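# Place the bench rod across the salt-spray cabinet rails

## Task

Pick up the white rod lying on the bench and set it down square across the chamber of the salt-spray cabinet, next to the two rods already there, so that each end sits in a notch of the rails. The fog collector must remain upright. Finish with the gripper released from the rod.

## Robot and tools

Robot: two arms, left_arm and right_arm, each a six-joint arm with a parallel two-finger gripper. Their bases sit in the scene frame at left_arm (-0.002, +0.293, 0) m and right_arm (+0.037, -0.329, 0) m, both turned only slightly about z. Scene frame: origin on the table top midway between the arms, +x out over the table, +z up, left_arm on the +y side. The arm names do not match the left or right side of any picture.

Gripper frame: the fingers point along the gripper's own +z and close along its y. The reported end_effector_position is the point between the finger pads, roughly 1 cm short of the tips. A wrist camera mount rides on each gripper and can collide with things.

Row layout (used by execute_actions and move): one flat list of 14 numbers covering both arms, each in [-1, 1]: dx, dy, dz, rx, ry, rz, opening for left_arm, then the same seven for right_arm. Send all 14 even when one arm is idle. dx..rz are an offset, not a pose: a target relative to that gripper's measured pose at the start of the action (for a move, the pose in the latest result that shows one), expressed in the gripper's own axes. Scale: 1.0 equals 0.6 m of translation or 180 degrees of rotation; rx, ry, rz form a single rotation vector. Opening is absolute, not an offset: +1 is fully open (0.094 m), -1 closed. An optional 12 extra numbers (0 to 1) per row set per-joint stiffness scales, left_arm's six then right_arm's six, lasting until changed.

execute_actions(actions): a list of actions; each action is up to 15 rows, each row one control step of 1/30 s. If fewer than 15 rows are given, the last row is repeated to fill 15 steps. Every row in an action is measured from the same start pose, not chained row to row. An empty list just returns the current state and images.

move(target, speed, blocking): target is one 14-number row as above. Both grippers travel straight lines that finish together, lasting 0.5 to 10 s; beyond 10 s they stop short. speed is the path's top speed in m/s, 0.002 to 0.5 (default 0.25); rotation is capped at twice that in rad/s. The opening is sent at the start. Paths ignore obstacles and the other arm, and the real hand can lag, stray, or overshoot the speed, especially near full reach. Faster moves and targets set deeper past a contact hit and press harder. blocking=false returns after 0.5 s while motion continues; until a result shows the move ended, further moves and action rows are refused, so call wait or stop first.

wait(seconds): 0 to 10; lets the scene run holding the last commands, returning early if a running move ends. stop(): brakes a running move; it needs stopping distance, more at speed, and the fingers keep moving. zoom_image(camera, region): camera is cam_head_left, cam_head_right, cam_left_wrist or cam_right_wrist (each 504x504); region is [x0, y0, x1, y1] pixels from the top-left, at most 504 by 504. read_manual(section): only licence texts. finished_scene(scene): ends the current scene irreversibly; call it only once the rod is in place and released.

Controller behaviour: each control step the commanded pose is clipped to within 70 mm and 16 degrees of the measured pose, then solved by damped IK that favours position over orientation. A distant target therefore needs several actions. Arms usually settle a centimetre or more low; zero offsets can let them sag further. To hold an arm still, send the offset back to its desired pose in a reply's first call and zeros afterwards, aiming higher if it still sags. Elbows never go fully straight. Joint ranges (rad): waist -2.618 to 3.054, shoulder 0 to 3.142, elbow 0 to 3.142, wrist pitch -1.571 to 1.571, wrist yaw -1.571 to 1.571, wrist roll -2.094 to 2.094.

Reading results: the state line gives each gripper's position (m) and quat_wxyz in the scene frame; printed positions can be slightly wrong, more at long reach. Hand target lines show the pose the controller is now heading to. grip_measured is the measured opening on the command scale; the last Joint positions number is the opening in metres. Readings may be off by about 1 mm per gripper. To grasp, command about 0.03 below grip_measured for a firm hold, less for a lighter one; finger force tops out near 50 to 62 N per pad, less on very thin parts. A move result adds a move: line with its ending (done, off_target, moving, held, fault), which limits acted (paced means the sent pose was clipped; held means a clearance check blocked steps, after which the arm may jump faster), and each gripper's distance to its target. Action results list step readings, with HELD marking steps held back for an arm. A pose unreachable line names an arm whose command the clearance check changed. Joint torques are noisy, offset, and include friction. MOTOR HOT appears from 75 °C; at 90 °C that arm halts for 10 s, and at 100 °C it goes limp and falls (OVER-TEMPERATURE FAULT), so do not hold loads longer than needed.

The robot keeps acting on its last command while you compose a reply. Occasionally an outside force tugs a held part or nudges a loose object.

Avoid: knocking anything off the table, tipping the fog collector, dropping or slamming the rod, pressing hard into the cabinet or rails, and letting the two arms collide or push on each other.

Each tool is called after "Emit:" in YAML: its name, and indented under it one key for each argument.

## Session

Emit:
execute_actions:
  actions: []

Scene clock: 0.00 s.
left_arm: end_effector_position=(+0.4141, +0.2268, +0.2933) grip_measured=+1.000 end_effector_quat_wxyz=(+0.587, -0.613, +0.528, -0.017) | right_arm: end_effector_position=(+0.6365, -0.5923, +0.1247) grip_measured=+1.000 end_effector_quat_wxyz=(+0.654, +0.088, +0.642, +0.390)
Joint positions: left_arm=[-0.64   1.779  1.674 -0.981 -1.212 -1.947  0.094] | right_arm=[-0.663  2.796  1.995  1.119 -1.03   0.949  0.094]
Joint velocities: left_arm=[-0.012 -0.002 -0.007  0.051 -0.022  0.022  0.   ] | right_arm=[ 0.012 -0.012 -0.017  0.051 -0.051 -0.051  0.   ]
Joint torques (N m, as the arm reports them, + toward a larger angle): no reading
Motor temperatures (°C, as the motors report them): left_arm=[26 31 29 31 26 27] | right_arm=[27 29 30 30 26 29]
Hand target (left_arm): +0.412, +0.230, +0.297; +0.593, -0.609, +0.527, -0.009
Hand target (right_arm): +0.637, -0.593, +0.130; +0.658, +0.084, +0.640, +0.387
Joint stiffness scale: left_arm=[1. 1. 1. 1. 1. 1.] | right_arm=[1. 1. 1. 1. 1. 1.]

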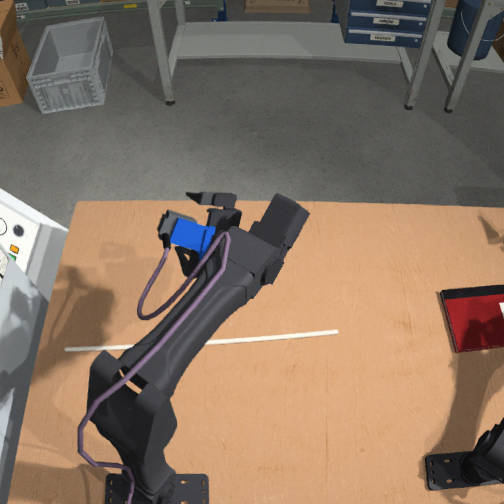

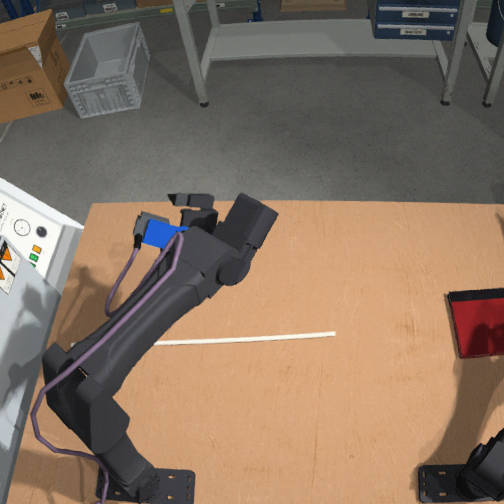

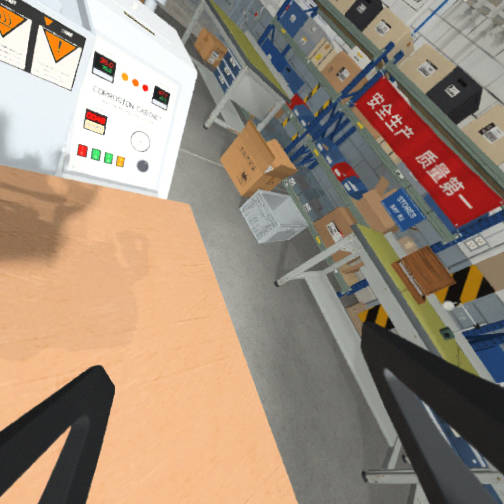

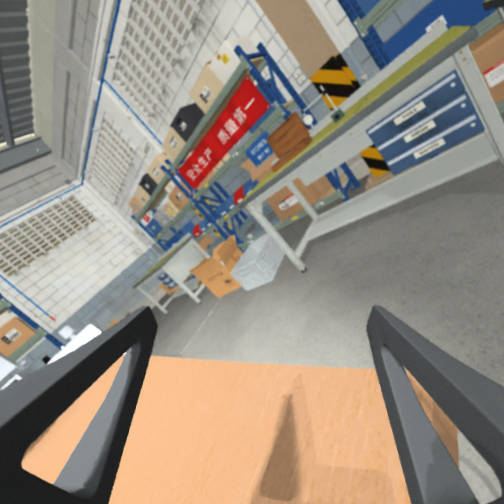

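Emit:
move:
  target: [-0.007,0.167,-0.154,0.102,0.310,0.429,1, 0.26,0.986,-0.242,-0.350,0.119,-0.129,1]
  speed: 0.3

Scene clock: 8.00 s.
left_arm: end_effector_position=(+0.2871, +0.1855, +0.2446) grip_measured=+1.000 end_effector_quat_wxyz=(+0.267, +0.004, +0.964, -0.005) | right_arm: end_effector_position=(+0.2477, -0.1470, +0.3310) grip_measured=+1.000 end_effector_quat_wxyz=(+0.527, -0.452, +0.499, +0.519)
Joint positions: left_arm=[-0.568  1.315  1.42  -1.184 -0.237 -0.427  0.094] | right_arm=[ 0.009  1.207  0.536  1.549 -1.448  0.915  0.094]
Joint velocities: left_arm=[ 0.002 -0.012 -0.002 -0.022  0.066 -0.051  0.   ] | right_arm=[-0.002  0.002  0.002 -0.095 -0.022  0.022  0.   ]
Joint torques (N m, as the arm reports them, + toward a larger angle): left_arm=[ 0.93 -3.56  7.53  0.91 -0.05  0.05] | right_arm=[ 0.73 -3.14  5.88  0.76  0.62  0.  ]
Motor temperatures (°C, as the motors report them): left_arm=[26 33 30 31 27 27] | right_arm=[27 33 31 31 26 29]
Hand target (left_arm): +0.290, +0.187, +0.248; +0.265, +0.003, +0.964, -0.003
Hand target (right_arm): +0.245, -0.146, +0.338; +0.539, -0.454, +0.488, +0.515
Off the commanded pose (left_arm): 0.008 m, 1 deg.
Off the commanded pose (right_arm): 0.014 m, 6 deg.
Joint stiffness scale: left_arm=[1. 1. 1. 1. 1. 1.] | right_arm=[1. 1. 1. 1. 1. 1.]
joint sent to its limit (right arm) — the command would take joint 4 (wrist pitch) past its upper limit, so that joint was sent only as far as its limit.
move: off_target (right_arm)

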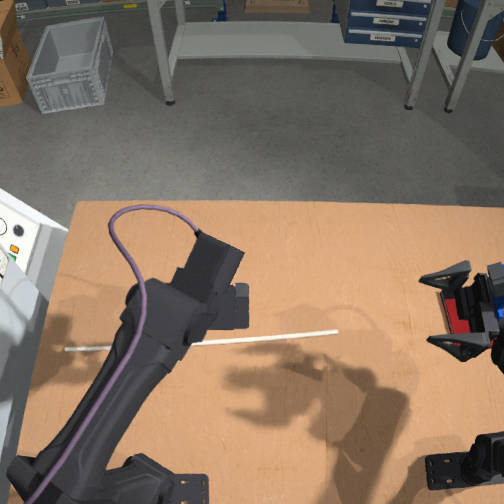

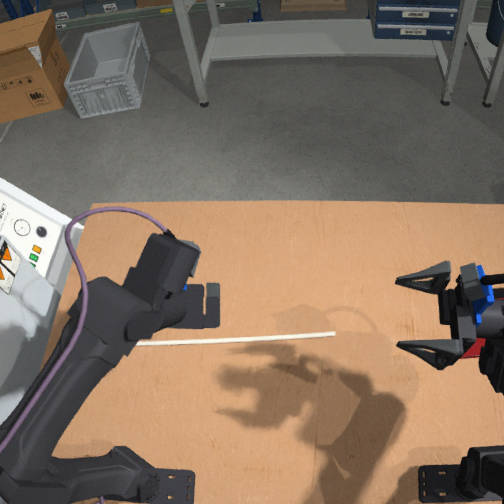

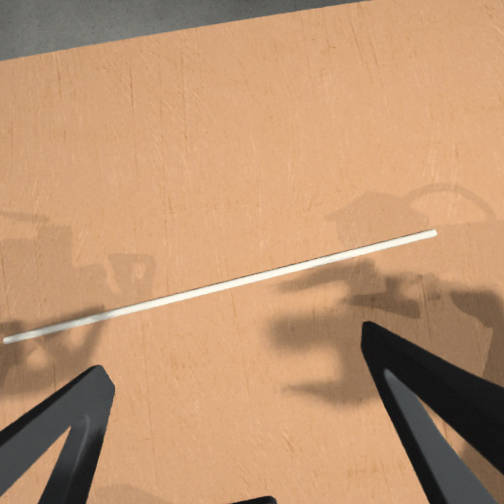

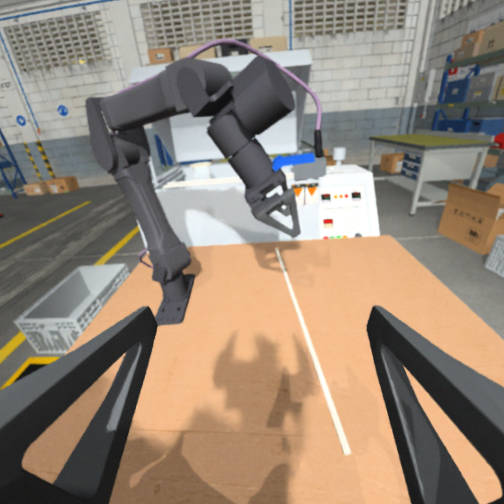

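Emit:
move:
  target: [0.114,0.044,0.29,0.124,0.141,0.4565,0.2, -0.14,0.007,0.092,0.221,-0.009,-0.021,1]
  speed: 0.3

Scene clock: 13.23 s.
left_arm: end_effector_position=(+0.3098, +0.2089, +0.0606) grip_measured=+0.201 end_effector_quat_wxyz=(-0.003, +0.673, +0.739, -0.008) | right_arm: end_effector_position=(+0.2436, -0.0998, +0.4169) grip_measured=+1.000 end_effector_quat_wxyz=(+0.679, -0.260, +0.616, +0.304)
Joint positions: left_arm=[-0.333  1.81   1.305 -1.078  0.012  1.218  0.056] | right_arm=[ 0.845  0.749  0.882 -0.025  0.038  0.017  0.094]
Joint velocities: left_arm=[-0.002  0.002 -0.002 -0.022 -0.081  0.007  0.001] | right_arm=[-0.002  0.012  0.002  0.007 -0.11  -0.051  0.   ]
Joint torques (N m, as the arm reports them, + toward a larger angle): left_arm=[ 0.75 -9.06  6.76  0.24  0.02  0.06] | right_arm=[ 0.67  1.77  8.49  1.66  0.06 -0.03]
Motor temperatures (°C, as the motors report them): left_arm=[26 33 31 32 27 27] | right_arm=[27 32 32 32 26 29]
Hand target (left_arm): +0.319, +0.210, +0.063; +0.006, +0.673, +0.739, -0.003
Hand target (right_arm): +0.246, -0.097, +0.414; +0.673, -0.264, +0.624, +0.297
Off the commanded pose (left_arm): 0.009 m, 1 deg.
Off the commanded pose (right_arm): 0.007 m, 1 deg.
Joint stiffness scale: left_arm=[1. 1. 1. 1. 1. 1.] | right_arm=[1. 1. 1. 1. 1. 1.]
move: done

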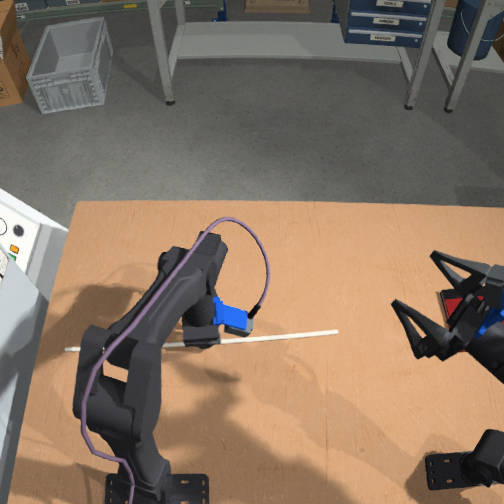

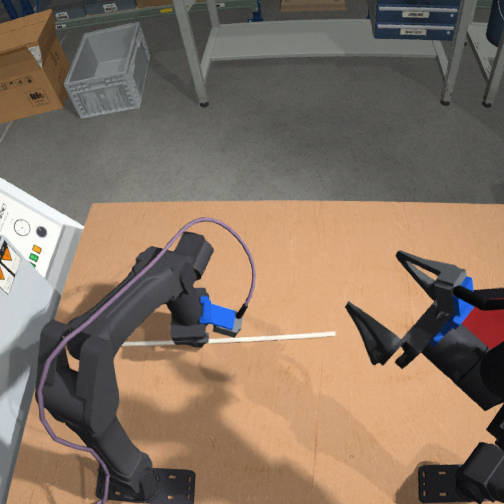

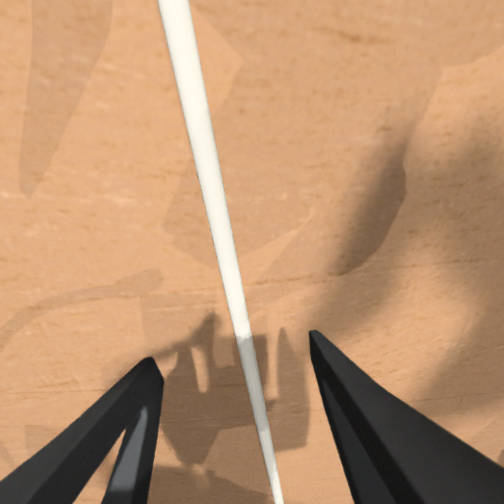

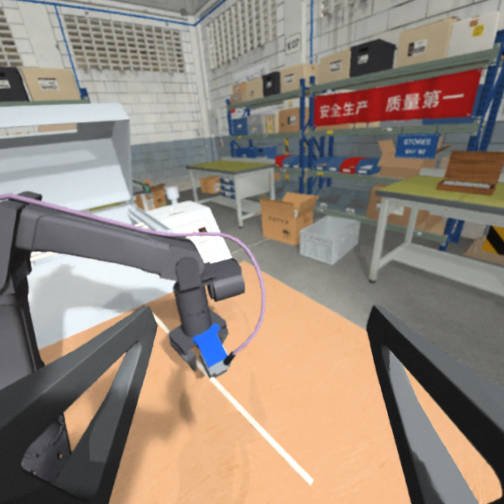

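Emit:
move:
  target: [0.017,-0.006,0.055,0,0,0,0.0, 0,0,0,0,0,0,1]
  speed: 0.08

Scene clock: 14.50 s.
left_arm: end_effector_position=(+0.3073, +0.2146, +0.0356) grip_measured=+0.001 end_effector_quat_wxyz=(+0.005, +0.675, +0.738, -0.004) | right_arm: end_effector_position=(+0.2440, -0.1001, +0.4168) grip_measured=+1.000 end_effector_quat_wxyz=(+0.679, -0.259, +0.616, +0.303)
Joint positions: left_arm=[-0.318  1.81   1.201 -0.956  0.012  1.236  0.047] | right_arm=[ 0.845  0.749  0.882 -0.026  0.04   0.017  0.094]
Joint velocities: left_arm=[-0.017  0.007 -0.007  0.037  0.007  0.007 -0.001] | right_arm=[-0.007  0.007  0.002  0.051  0.037 -0.066  0.   ]
Joint torques (N m, as the arm reports them, + toward a larger angle): left_arm=[ 0.8  -8.65  4.05  0.3   0.04  0.06] | right_arm=[ 0.01  0.38  6.74  1.89 -0.06  0.02]
Motor temperatures (°C, as the motors report them): left_arm=[26 33 31 31 27 27] | right_arm=[27 32 32 32 26 29]
Hand target (left_arm): +0.304, +0.219, +0.028; -0.003, +0.674, +0.739, -0.008
Hand target (right_arm): +0.244, -0.100, +0.417; +0.679, -0.260, +0.616, +0.304
Off the commanded pose (left_arm): 0.009 m, 1 deg.
Off the commanded pose (right_arm): 0.000 m, 0 deg.
Joint stiffness scale: left_arm=[1. 1. 1. 1. 1. 1.] | right_arm=[1. 1. 1. 1. 1. 1.]
move: done

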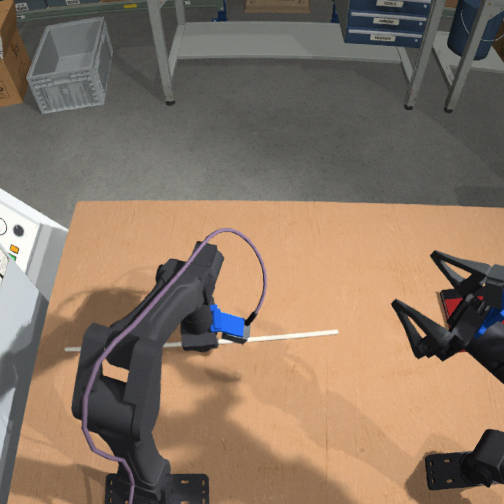

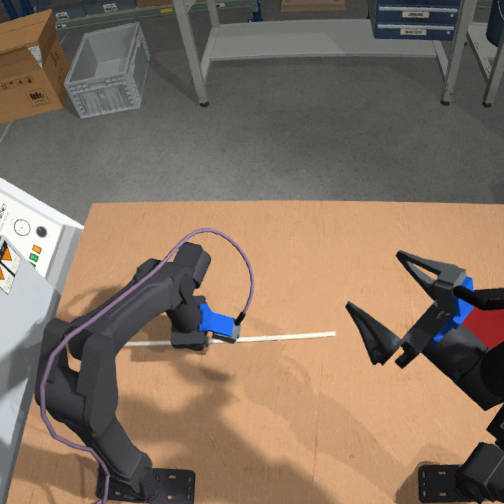

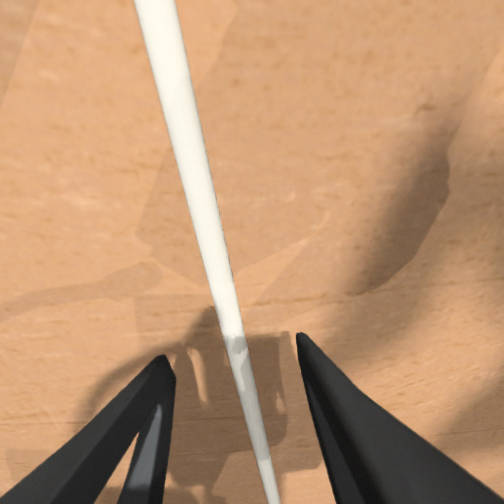

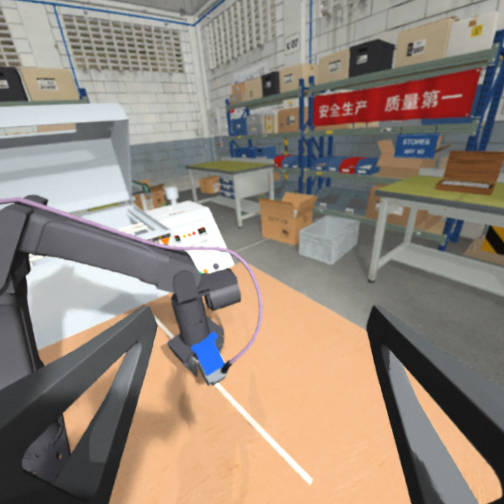

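Emit:
move:
  target: [0.0,0.002,0.043,0,0,0,-0.3, 0,0,0,0,0,0,1]
  speed: 0.03

Scene clock: 15.93 s.
left_arm: end_effector_position=(+0.3131, +0.2132, +0.0185) grip_measured=-0.299 end_effector_quat_wxyz=(+0.014, +0.675, +0.738, +0.001) | right_arm: end_effector_position=(+0.2440, -0.1001, +0.4168) grip_measured=+1.000 end_effector_quat_wxyz=(+0.679, -0.259, +0.616, +0.303)
Joint positions: left_arm=[-0.318  1.839  1.164 -0.869  0.012  1.236  0.033] | right_arm=[ 0.845  0.749  0.882 -0.026  0.04   0.017  0.094]
Joint velocities: left_arm=[-0.007  0.002 -0.002  0.037 -0.051  0.007 -0.002] | right_arm=[-0.002 -0.002 -0.017 -0.037 -0.007 -0.022  0.   ]
Joint torques (N m, as the arm reports them, + toward a larger angle): left_arm=[ 0.08 -8.76  3.82  0.34  0.04  0.02] | right_arm=[ 0.01  0.4   6.72  1.89 -0.03  0.02]
Motor temperatures (°C, as the motors report them): left_arm=[26 33 31 31 26 27] | right_arm=[27 32 32 32 26 29]
Hand target (left_arm): +0.309, +0.215, +0.010; +0.005, +0.675, +0.738, -0.004
Hand target (right_arm): +0.244, -0.100, +0.417; +0.679, -0.259, +0.616, +0.303
Off the commanded pose (left_arm): 0.010 m, 1 deg.
Off the commanded pose (right_arm): 0.000 m, 0 deg.
Joint stiffness scale: left_arm=[1. 1. 1. 1. 1. 1.] | right_arm=[1. 1. 1. 1. 1. 1.]
move: done

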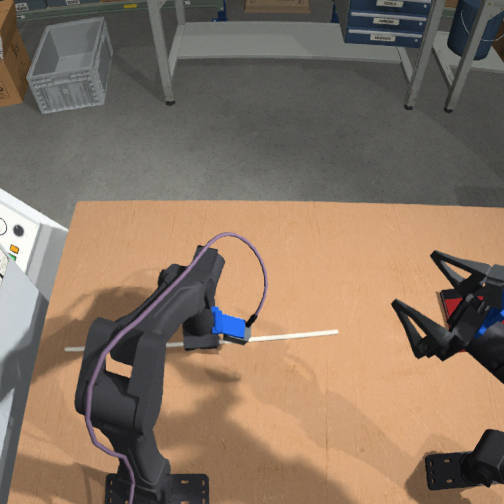

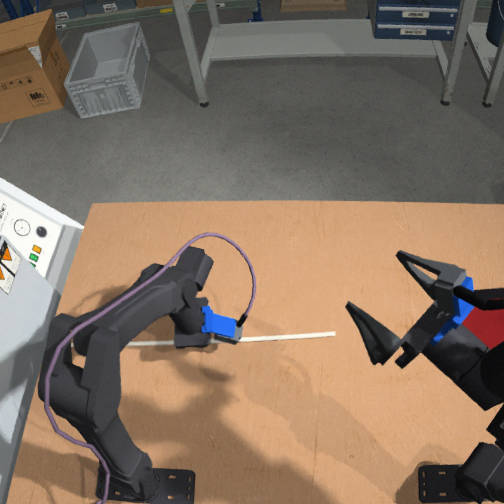

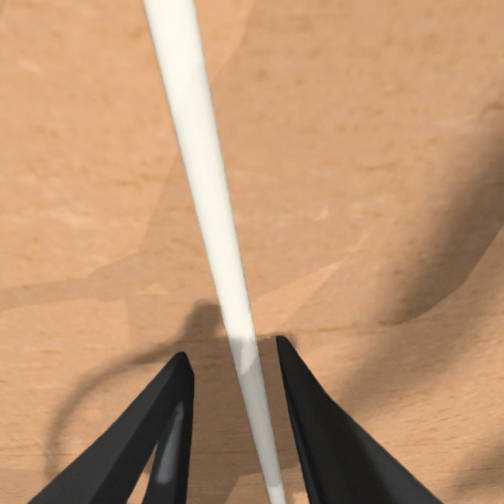

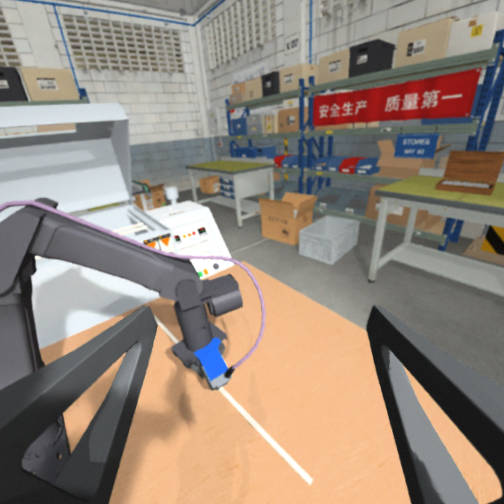

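Emit:
move:
  target: [0.0,-0.013,0.022,0.006,0,0,-0.3, 0,0,0,0,0,0,1]
  speed: 0.02

Scene clock: 17.13 s.
left_arm: end_effector_position=(+0.3110, +0.2137, +0.0133) grip_measured=-0.299 end_effector_quat_wxyz=(+0.015, +0.675, +0.738, +0.001) | right_arm: end_effector_position=(+0.2440, -0.1001, +0.4168) grip_measured=+1.000 end_effector_quat_wxyz=(+0.679, -0.259, +0.616, +0.303)
Joint positions: left_arm=[-0.318  1.839  1.141 -0.845  0.012  1.236  0.033] | right_arm=[ 0.845  0.749  0.882 -0.026  0.04   0.017  0.094]
Joint velocities: left_arm=[-0.012 -0.007  0.002 -0.037  0.007 -0.022  0.001] | right_arm=[-0.012 -0.007 -0.022 -0.037  0.037  0.007  0.   ]
Joint torques (N m, as the arm reports them, + toward a larger angle): left_arm=[-0.43 -8.81  3.76  0.35  0.1  -0.03] | right_arm=[-0.02  0.42  6.77  1.89 -0.02  0.02]
Motor temperatures (°C, as the motors report them): left_arm=[26 33 31 31 26 27] | right_arm=[27 31 32 33 26 29]
Hand target (left_arm): +0.306, +0.212, +0.005; +0.008, +0.675, +0.738, -0.006
Hand target (right_arm): +0.244, -0.100, +0.417; +0.679, -0.259, +0.616, +0.303
Off the commanded pose (left_arm): 0.010 m, 1 deg.
Off the commanded pose (right_arm): 0.000 m, 0 deg.
Joint stiffness scale: left_arm=[1. 1. 1. 1. 1. 1.] | right_arm=[1. 1. 1. 1. 1. 1.]
move: done

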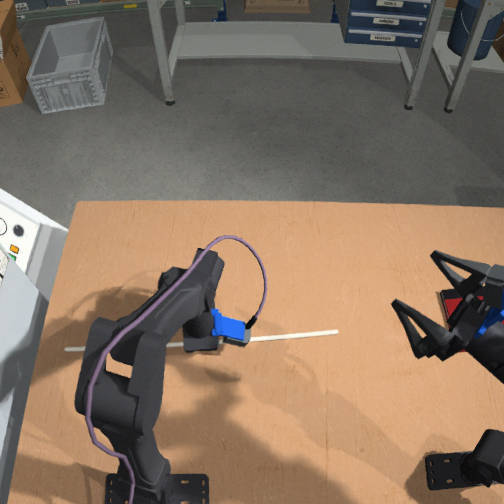

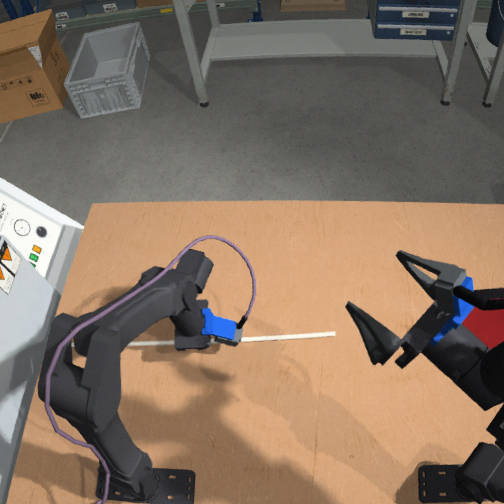

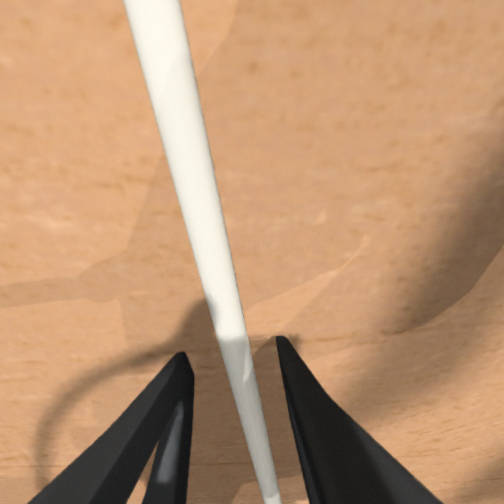

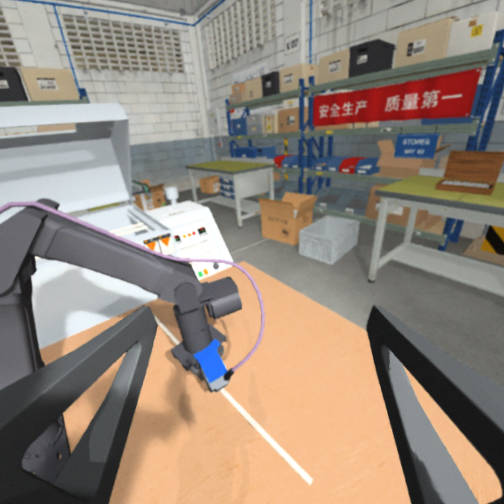

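Emit:
move:
  target: [0.0,-0.008,0.016,0.006,0,0,-0.3, 0,0,0,0,0,0,1]
  speed: 0.02

Emit:
move:
  target: [0,0,0,0,0,0,-0.85, 0,0,0,0,0,0,1]
  speed: 0.02

Scene clock: 18.13 s.
left_arm: end_effector_position=(+0.3130, +0.2132, +0.0134) grip_measured=-0.299 end_effector_quat_wxyz=(+0.018, +0.675, +0.738, +0.003) | right_arm: end_effector_position=(+0.2440, -0.1001, +0.4168) grip_measured=+1.000 end_effector_quat_wxyz=(+0.679, -0.259, +0.616, +0.303)
Joint positions: left_arm=[-0.318  1.839  1.141 -0.837  0.012  1.236  0.033] | right_arm=[ 0.845  0.749  0.882 -0.026  0.04   0.017  0.094]
Joint velocities: left_arm=[ 0.007  0.007 -0.017 -0.037 -0.081  0.037 -0.   ] | right_arm=[-0.012 -0.007  0.012  0.007 -0.051 -0.022  0.   ]
Joint torques (N m, as the arm reports them, + toward a larger angle): left_arm=[-0.17 -8.56  3.63  0.36  0.11 -0.01] | right_arm=[ 0.03  0.52  6.73  1.88 -0.03  0.02]
Motor temperatures (°C, as the motors report them): left_arm=[26 33 31 31 26 27] | right_arm=[27 31 32 33 26 29]
Hand target (left_arm): +0.306, +0.213, +0.004; +0.009, +0.675, +0.738, -0.006
Hand target (right_arm): +0.244, -0.100, +0.417; +0.679, -0.259, +0.616, +0.303
Off the commanded pose (left_arm): 0.012 m, 2 deg.
Off the commanded pose (right_arm): 0.000 m, 0 deg.
Joint stiffness scale: left_arm=[1. 1. 1. 1. 1. 1.] | right_arm=[1. 1. 1. 1. 1. 1.]
move: off_target (left_arm)

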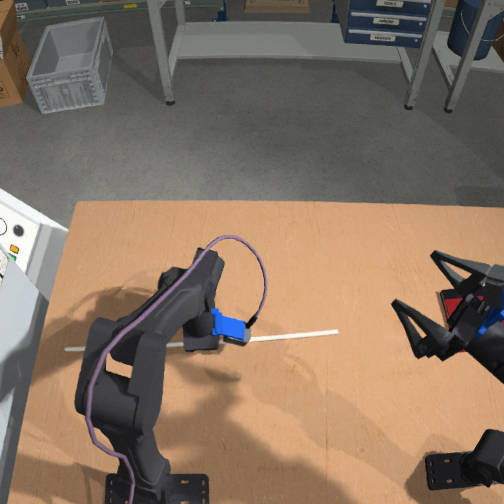

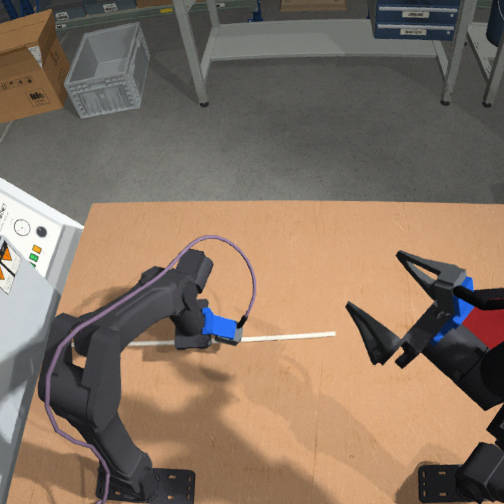

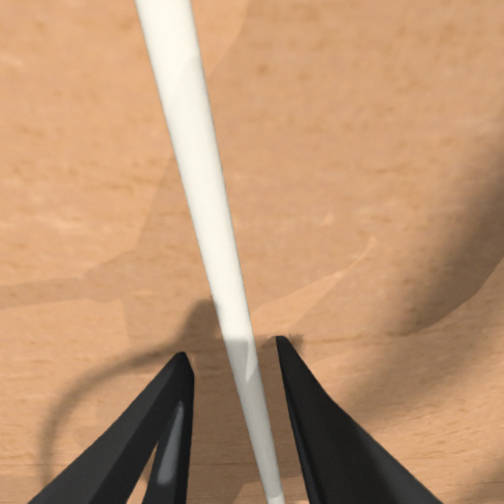

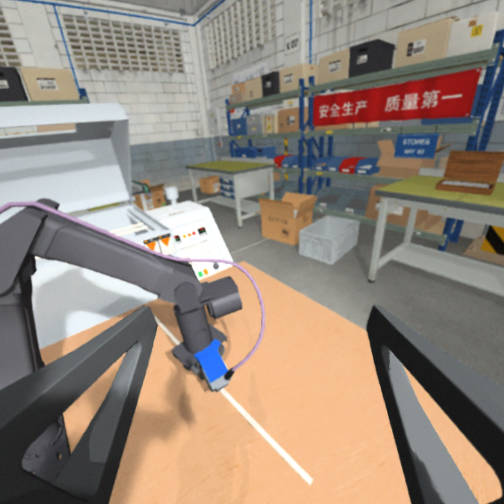

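Scene clock: 18.63 s.
left_arm: end_effector_position=(+0.3132, +0.2134, +0.0134) grip_measured=-0.826 end_effector_quat_wxyz=(+0.018, +0.675, +0.738, +0.004) | right_arm: end_effector_position=(+0.2440, -0.1001, +0.4168) grip_measured=+1.000 end_effector_quat_wxyz=(+0.679, -0.259, +0.616, +0.303)
Joint positions: left_arm=[-0.318  1.839  1.141 -0.836  0.011  1.237  0.008] | right_arm=[ 0.845  0.749  0.882 -0.026  0.04   0.017  0.094]
Joint velocities: left_arm=[-0.017 -0.007 -0.012  0.022  0.007 -0.022 -0.   ] | right_arm=[ 0.007  0.022  0.007 -0.037  0.022 -0.007  0.   ]
Joint torques (N m, as the arm reports them, + toward a larger angle): left_arm=[ -0.05 -10.16   4.9    0.26   0.05   0.  ] | right_arm=[-0.03  0.42  6.76  1.87 -0.04  0.02]
Motor temperatures (°C, as the motors report them): left_arm=[26 33 31 31 26 27] | right_arm=[27 31 32 33 26 29]
Hand target (left_arm): +0.313, +0.213, +0.013; +0.018, +0.675, +0.738, +0.003
Hand target (right_arm): +0.244, -0.100, +0.417; +0.679, -0.259, +0.616, +0.303
Off the commanded pose (left_arm): 0.000 m, 0 deg.
Off the commanded pose (right_arm): 0.000 m, 0 deg.
Joint stiffness scale: left_arm=[1. 1. 1. 1. 1. 1.] | right_arm=[1. 1. 1. 1. 1. 1.]
move: done

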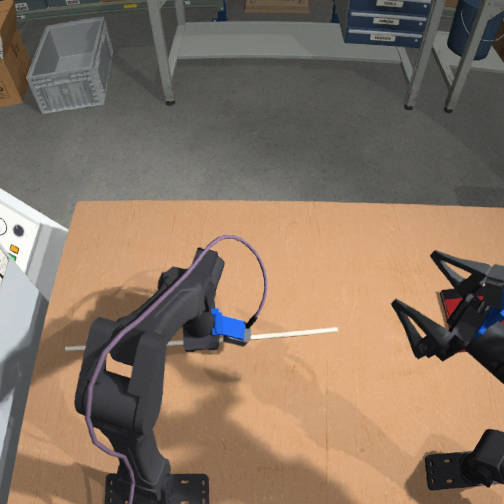

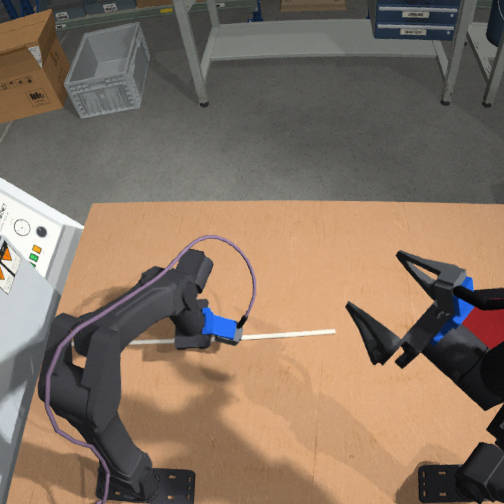

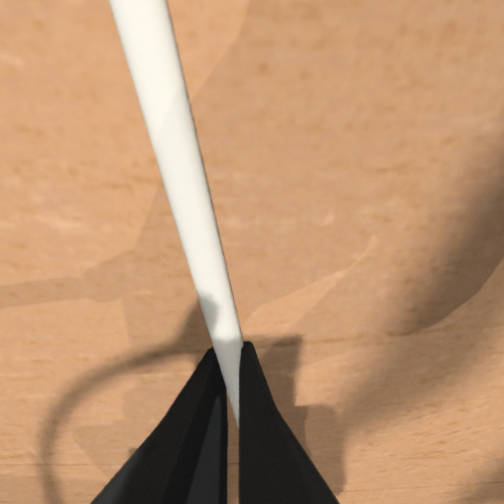

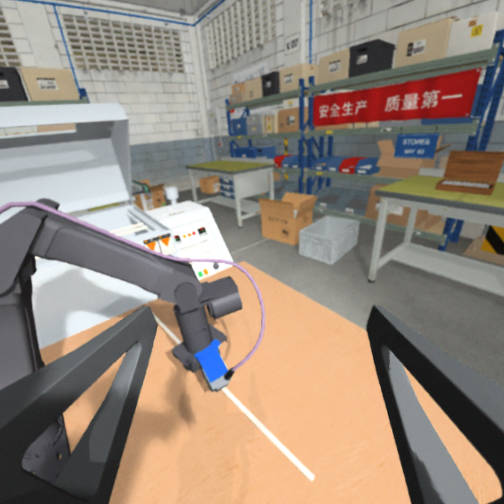

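Emit:
move:
  target: [0,0.03,-0.47,-0.21,0,0,-0.865, 0,0,0,0,0,0,1]
  speed: 0.15

Scene clock: 21.67 s.
left_arm: end_effector_position=(+0.3238, +0.2183, +0.2778) grip_measured=-0.826 end_effector_quat_wxyz=(+0.216, +0.641, +0.697, +0.237) | right_arm: end_effector_position=(+0.2440, -0.1001, +0.4168) grip_measured=+1.000 end_effector_quat_wxyz=(+0.679, -0.259, +0.616, +0.303)
Joint positions: left_arm=[-0.446  1.353  1.525 -1.142 -0.273  1.199  0.008] | right_arm=[ 0.845  0.749  0.882 -0.026  0.04   0.017  0.094]
Joint velocities: left_arm=[-0.007  0.007 -0.027  0.022 -0.066  0.007 -0.   ] | right_arm=[ 0.002  0.012 -0.002 -0.037  0.066  0.037  0.   ]
Joint torques (N m, as the arm reports them, + toward a larger angle): left_arm=[-1.   -7.35  7.43  1.14 -0.22 -0.05] | right_arm=[-0.06  0.43  6.76  1.88 -0.03  0.02]
Motor temperatures (°C, as the motors report them): left_arm=[26 34 31 31 26 27] | right_arm=[27 31 32 34 26 29]
Hand target (left_arm): +0.321, +0.218, +0.293; +0.232, +0.635, +0.694, +0.246
Hand target (right_arm): +0.244, -0.100, +0.417; +0.679, -0.259, +0.616, +0.303
Off the commanded pose (left_arm): 0.018 m, 3 deg.
Off the commanded pose (right_arm): 0.000 m, 0 deg.
Joint stiffness scale: left_arm=[1. 1. 1. 1. 1. 1.] | right_arm=[1. 1. 1. 1. 1. 1.]
move: off_target (left_arm)

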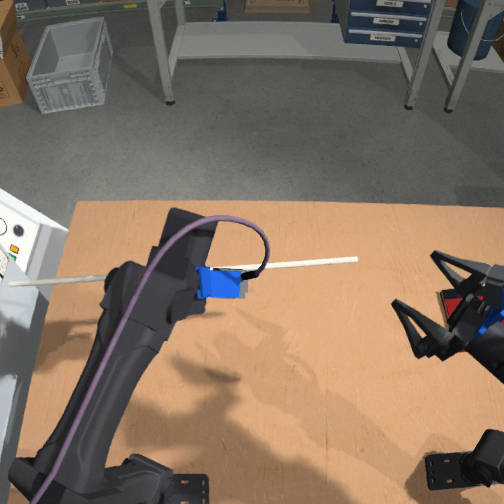

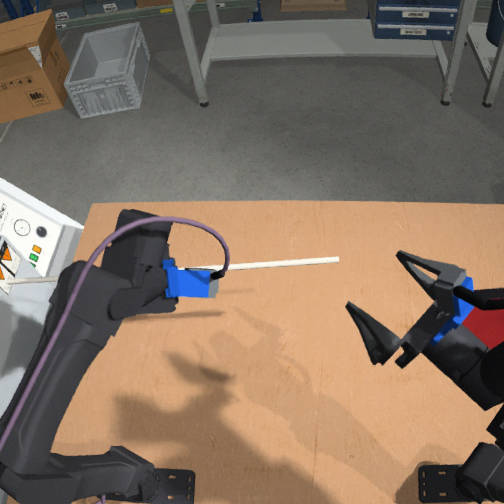

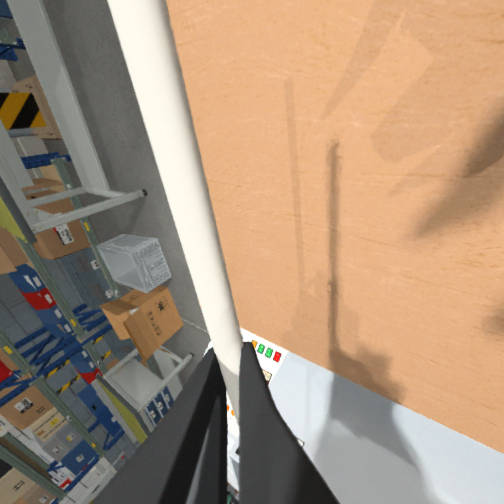

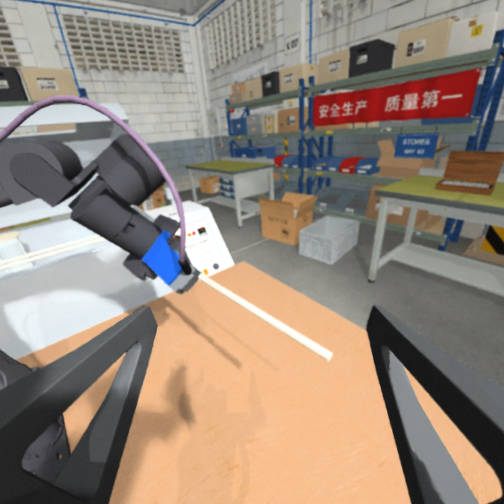

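Emit:
move:
  target: [0.729,-0.19,-0.211,-0.011,0.295,-0.370,-0.865, 0.041,0.097,0.409,-0.276,0.006,0.030,1]
  speed: 0.2

Scene clock: 28.00 s.
left_arm: end_effector_position=(+0.1150, +0.6168, +0.2899) grip_measured=-0.825 end_effector_quat_wxyz=(+0.002, -0.004, +0.954, +0.299) | right_arm: end_effector_position=(+0.3685, +0.1223, +0.4207) grip_measured=+1.000 end_effector_quat_wxyz=(+0.491, -0.491, +0.449, +0.562)
Joint positions: left_arm=[ 1.01   1.456  1.691 -1.254 -0.269  1.151  0.008] | right_arm=[ 0.651  1.987  1.847  0.356 -1.01   0.206  0.094]
Joint velocities: left_arm=[ 0.002  0.007  0.007 -0.051 -0.037  0.007  0.   ] | right_arm=[-0.012  0.002 -0.002 -0.022  0.051 -0.066  0.   ]
Joint torques (N m, as the arm reports them, + toward a larger angle): left_arm=[ 0.62 -5.74  7.83  1.65 -0.35  0.31] | right_arm=[ -0.21 -10.34   8.6    1.4    0.03   0.03]
Motor temperatures (°C, as the motors report them): left_arm=[26 33 32 32 27 27] | right_arm=[27 31 33 35 26 29]
Hand target (left_arm): +0.115, +0.631, +0.308; +0.002, -0.002, +0.942, +0.336
Hand target (right_arm): +0.369, +0.122, +0.424; +0.488, -0.492, +0.449, +0.564
Off the commanded pose (left_arm): 0.031 m, 5 deg.
Off the commanded pose (right_arm): 0.003 m, 0 deg.
Joint stiffness scale: left_arm=[1. 1. 1. 1. 1. 1.] | right_arm=[1. 1. 1. 1. 1. 1.]
move: off_target (left_arm)

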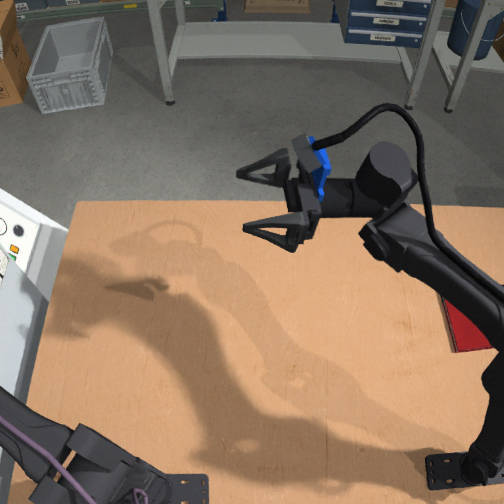

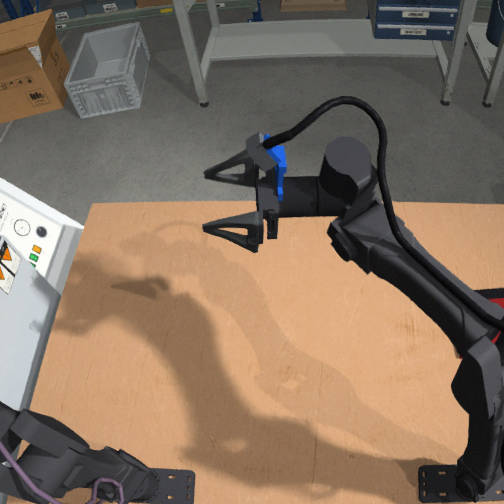

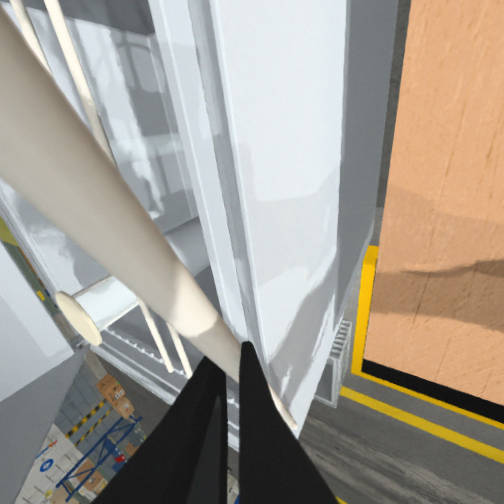

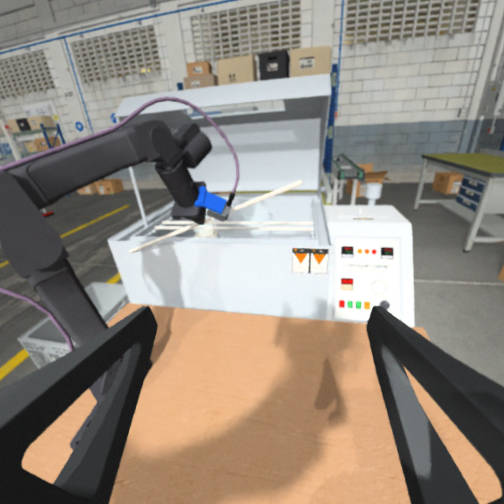

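Emit:
move:
  target: [-0.308,-0.2825,0.007,0.082,0,0,-0.88, 0,0,0,0,0,0,1]
  speed: 0.12

Scene clock: 32.23 s.
left_arm: end_effector_position=(+0.2976, +0.4875, +0.1860) grip_measured=-0.826 end_effector_quat_wxyz=(-0.004, -0.001, +0.985, +0.171) | right_arm: end_effector_position=(+0.3682, +0.1223, +0.4206) grip_measured=+1.000 end_effector_quat_wxyz=(+0.490, -0.492, +0.449, +0.563)
Joint positions: left_arm=[ 0.344  1.77   1.713 -1.378 -0.317  0.436  0.008] | right_arm=[ 0.651  1.987  1.847  0.356 -1.011  0.206  0.094]
Joint velocities: left_arm=[-0.007  0.002  0.012 -0.037 -0.081 -0.066  0.001] | right_arm=[-0.002  0.002  0.007 -0.007 -0.007 -0.007  0.   ]
Joint torques (N m, as the arm reports them, + toward a larger angle): left_arm=[-0.59 -9.38  7.38  0.32 -0.11 -0.09] | right_arm=[ -0.01 -10.68   6.85   1.52   0.08   0.02]
Motor temperatures (°C, as the motors report them): left_arm=[26 33 32 33 27 27] | right_arm=[27 32 33 35 26 29]
Hand target (left_arm): +0.301, +0.486, +0.191; +0.002, -0.005, +0.985, +0.172
Hand target (right_arm): +0.368, +0.122, +0.421; +0.491, -0.491, +0.449, +0.562
Off the commanded pose (left_arm): 0.009 m, 1 deg.
Off the commanded pose (right_arm): 0.000 m, 0 deg.
Joint stiffness scale: left_arm=[1. 1. 1. 1. 1. 1.] | right_arm=[1. 1. 1. 1. 1. 1.]
move: done

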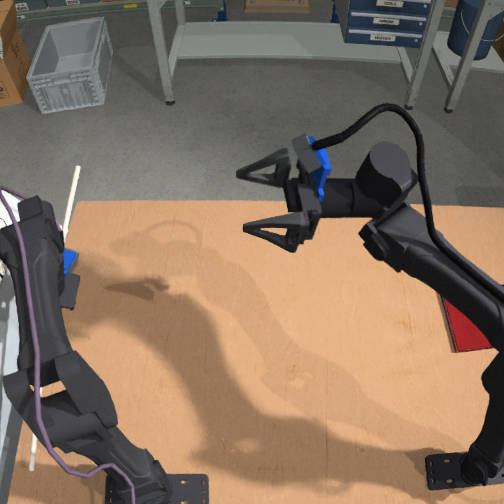

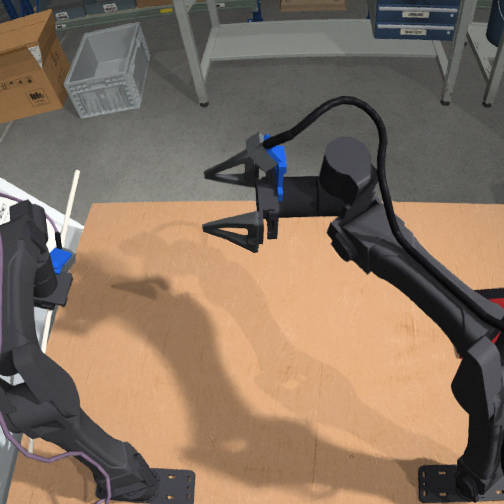

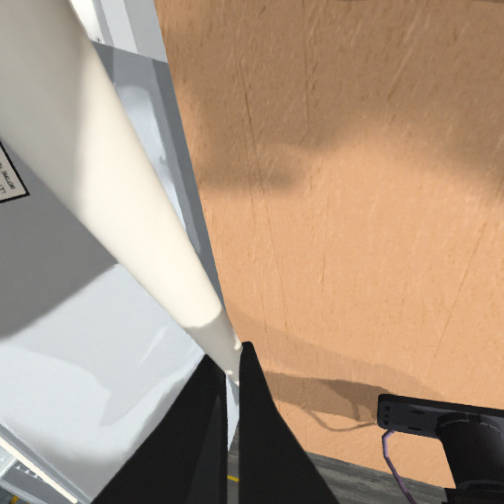

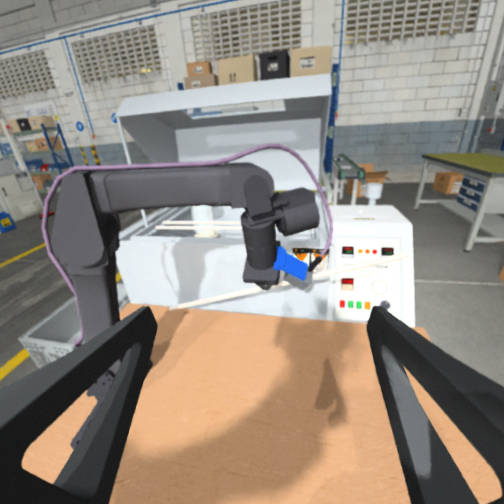

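Emit:
execute_actions:
  actions: []

Scene clock: 33.20 s.
left_arm: end_effector_position=(+0.2972, +0.4873, +0.1859) grip_measured=-0.826 end_effector_quat_wxyz=(-0.004, -0.003, +0.985, +0.171) | right_arm: end_effector_position=(+0.3682, +0.1223, +0.4206) grip_measured=+1.000 end_effector_quat_wxyz=(+0.490, -0.492, +0.449, +0.563)
Joint positions: left_arm=[ 0.344  1.77   1.713 -1.379 -0.317  0.433  0.008] | right_arm=[ 0.651  1.987  1.847  0.356 -1.011  0.206  0.094]
Joint velocities: left_arm=[ 0.002  0.007 -0.007  0.007  0.081 -0.081 -0.001] | right_arm=[ 0.007  0.002  0.007 -0.037 -0.007 -0.066  0.   ]
Joint torques (N m, as the arm reports them, + toward a larger angle): left_arm=[-0.56 -9.38  7.39  0.32 -0.13 -0.09] | right_arm=[  0.03 -10.67   6.79   1.52   0.1    0.01]
Motor temperatures (°C, as the motors report them): left_arm=[26 33 32 33 27 27] | right_arm=[27 32 33 35 26 29]
Hand target (left_arm): +0.301, +0.486, +0.191; +0.002, -0.005, +0.985, +0.172
Hand target (right_arm): +0.368, +0.122, +0.421; +0.491, -0.491, +0.449, +0.562
Off the commanded pose (left_arm): 0.009 m, 1 deg.
Off the commanded pose (right_arm): 0.000 m, 0 deg.
Joint stiffness scale: left_arm=[1. 1. 1. 1. 1. 1.] | right_arm=[1. 1. 1. 1. 1. 1.]

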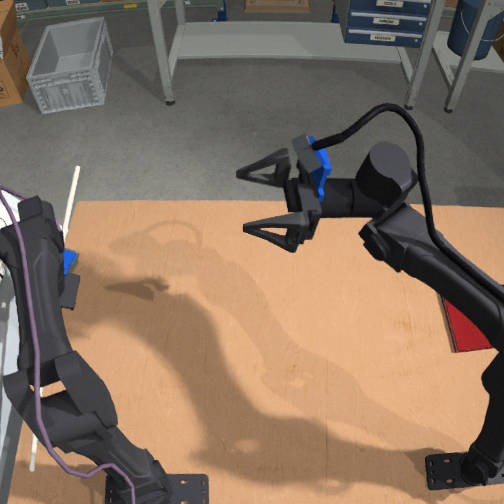

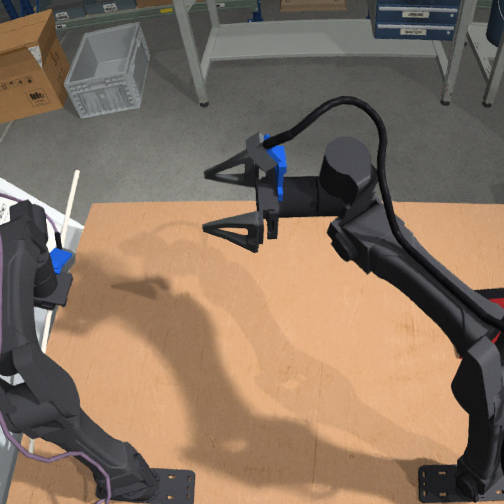

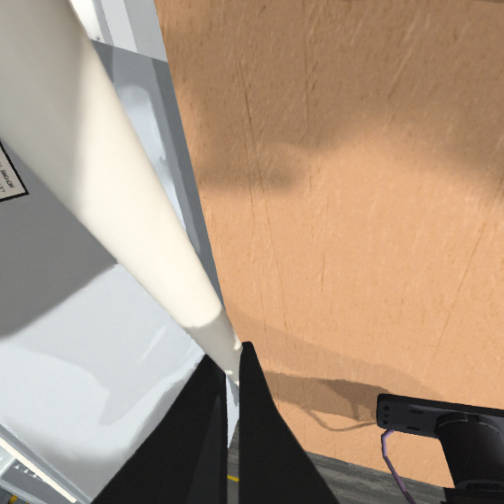

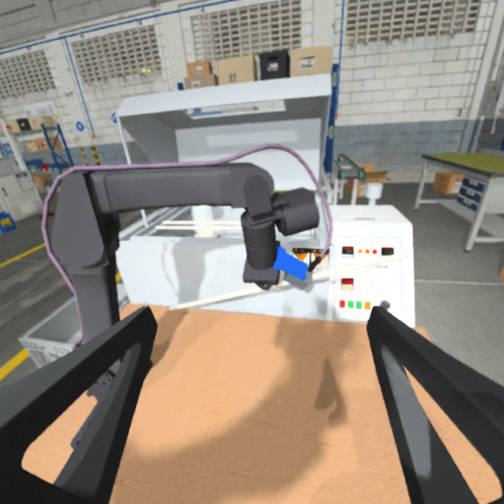

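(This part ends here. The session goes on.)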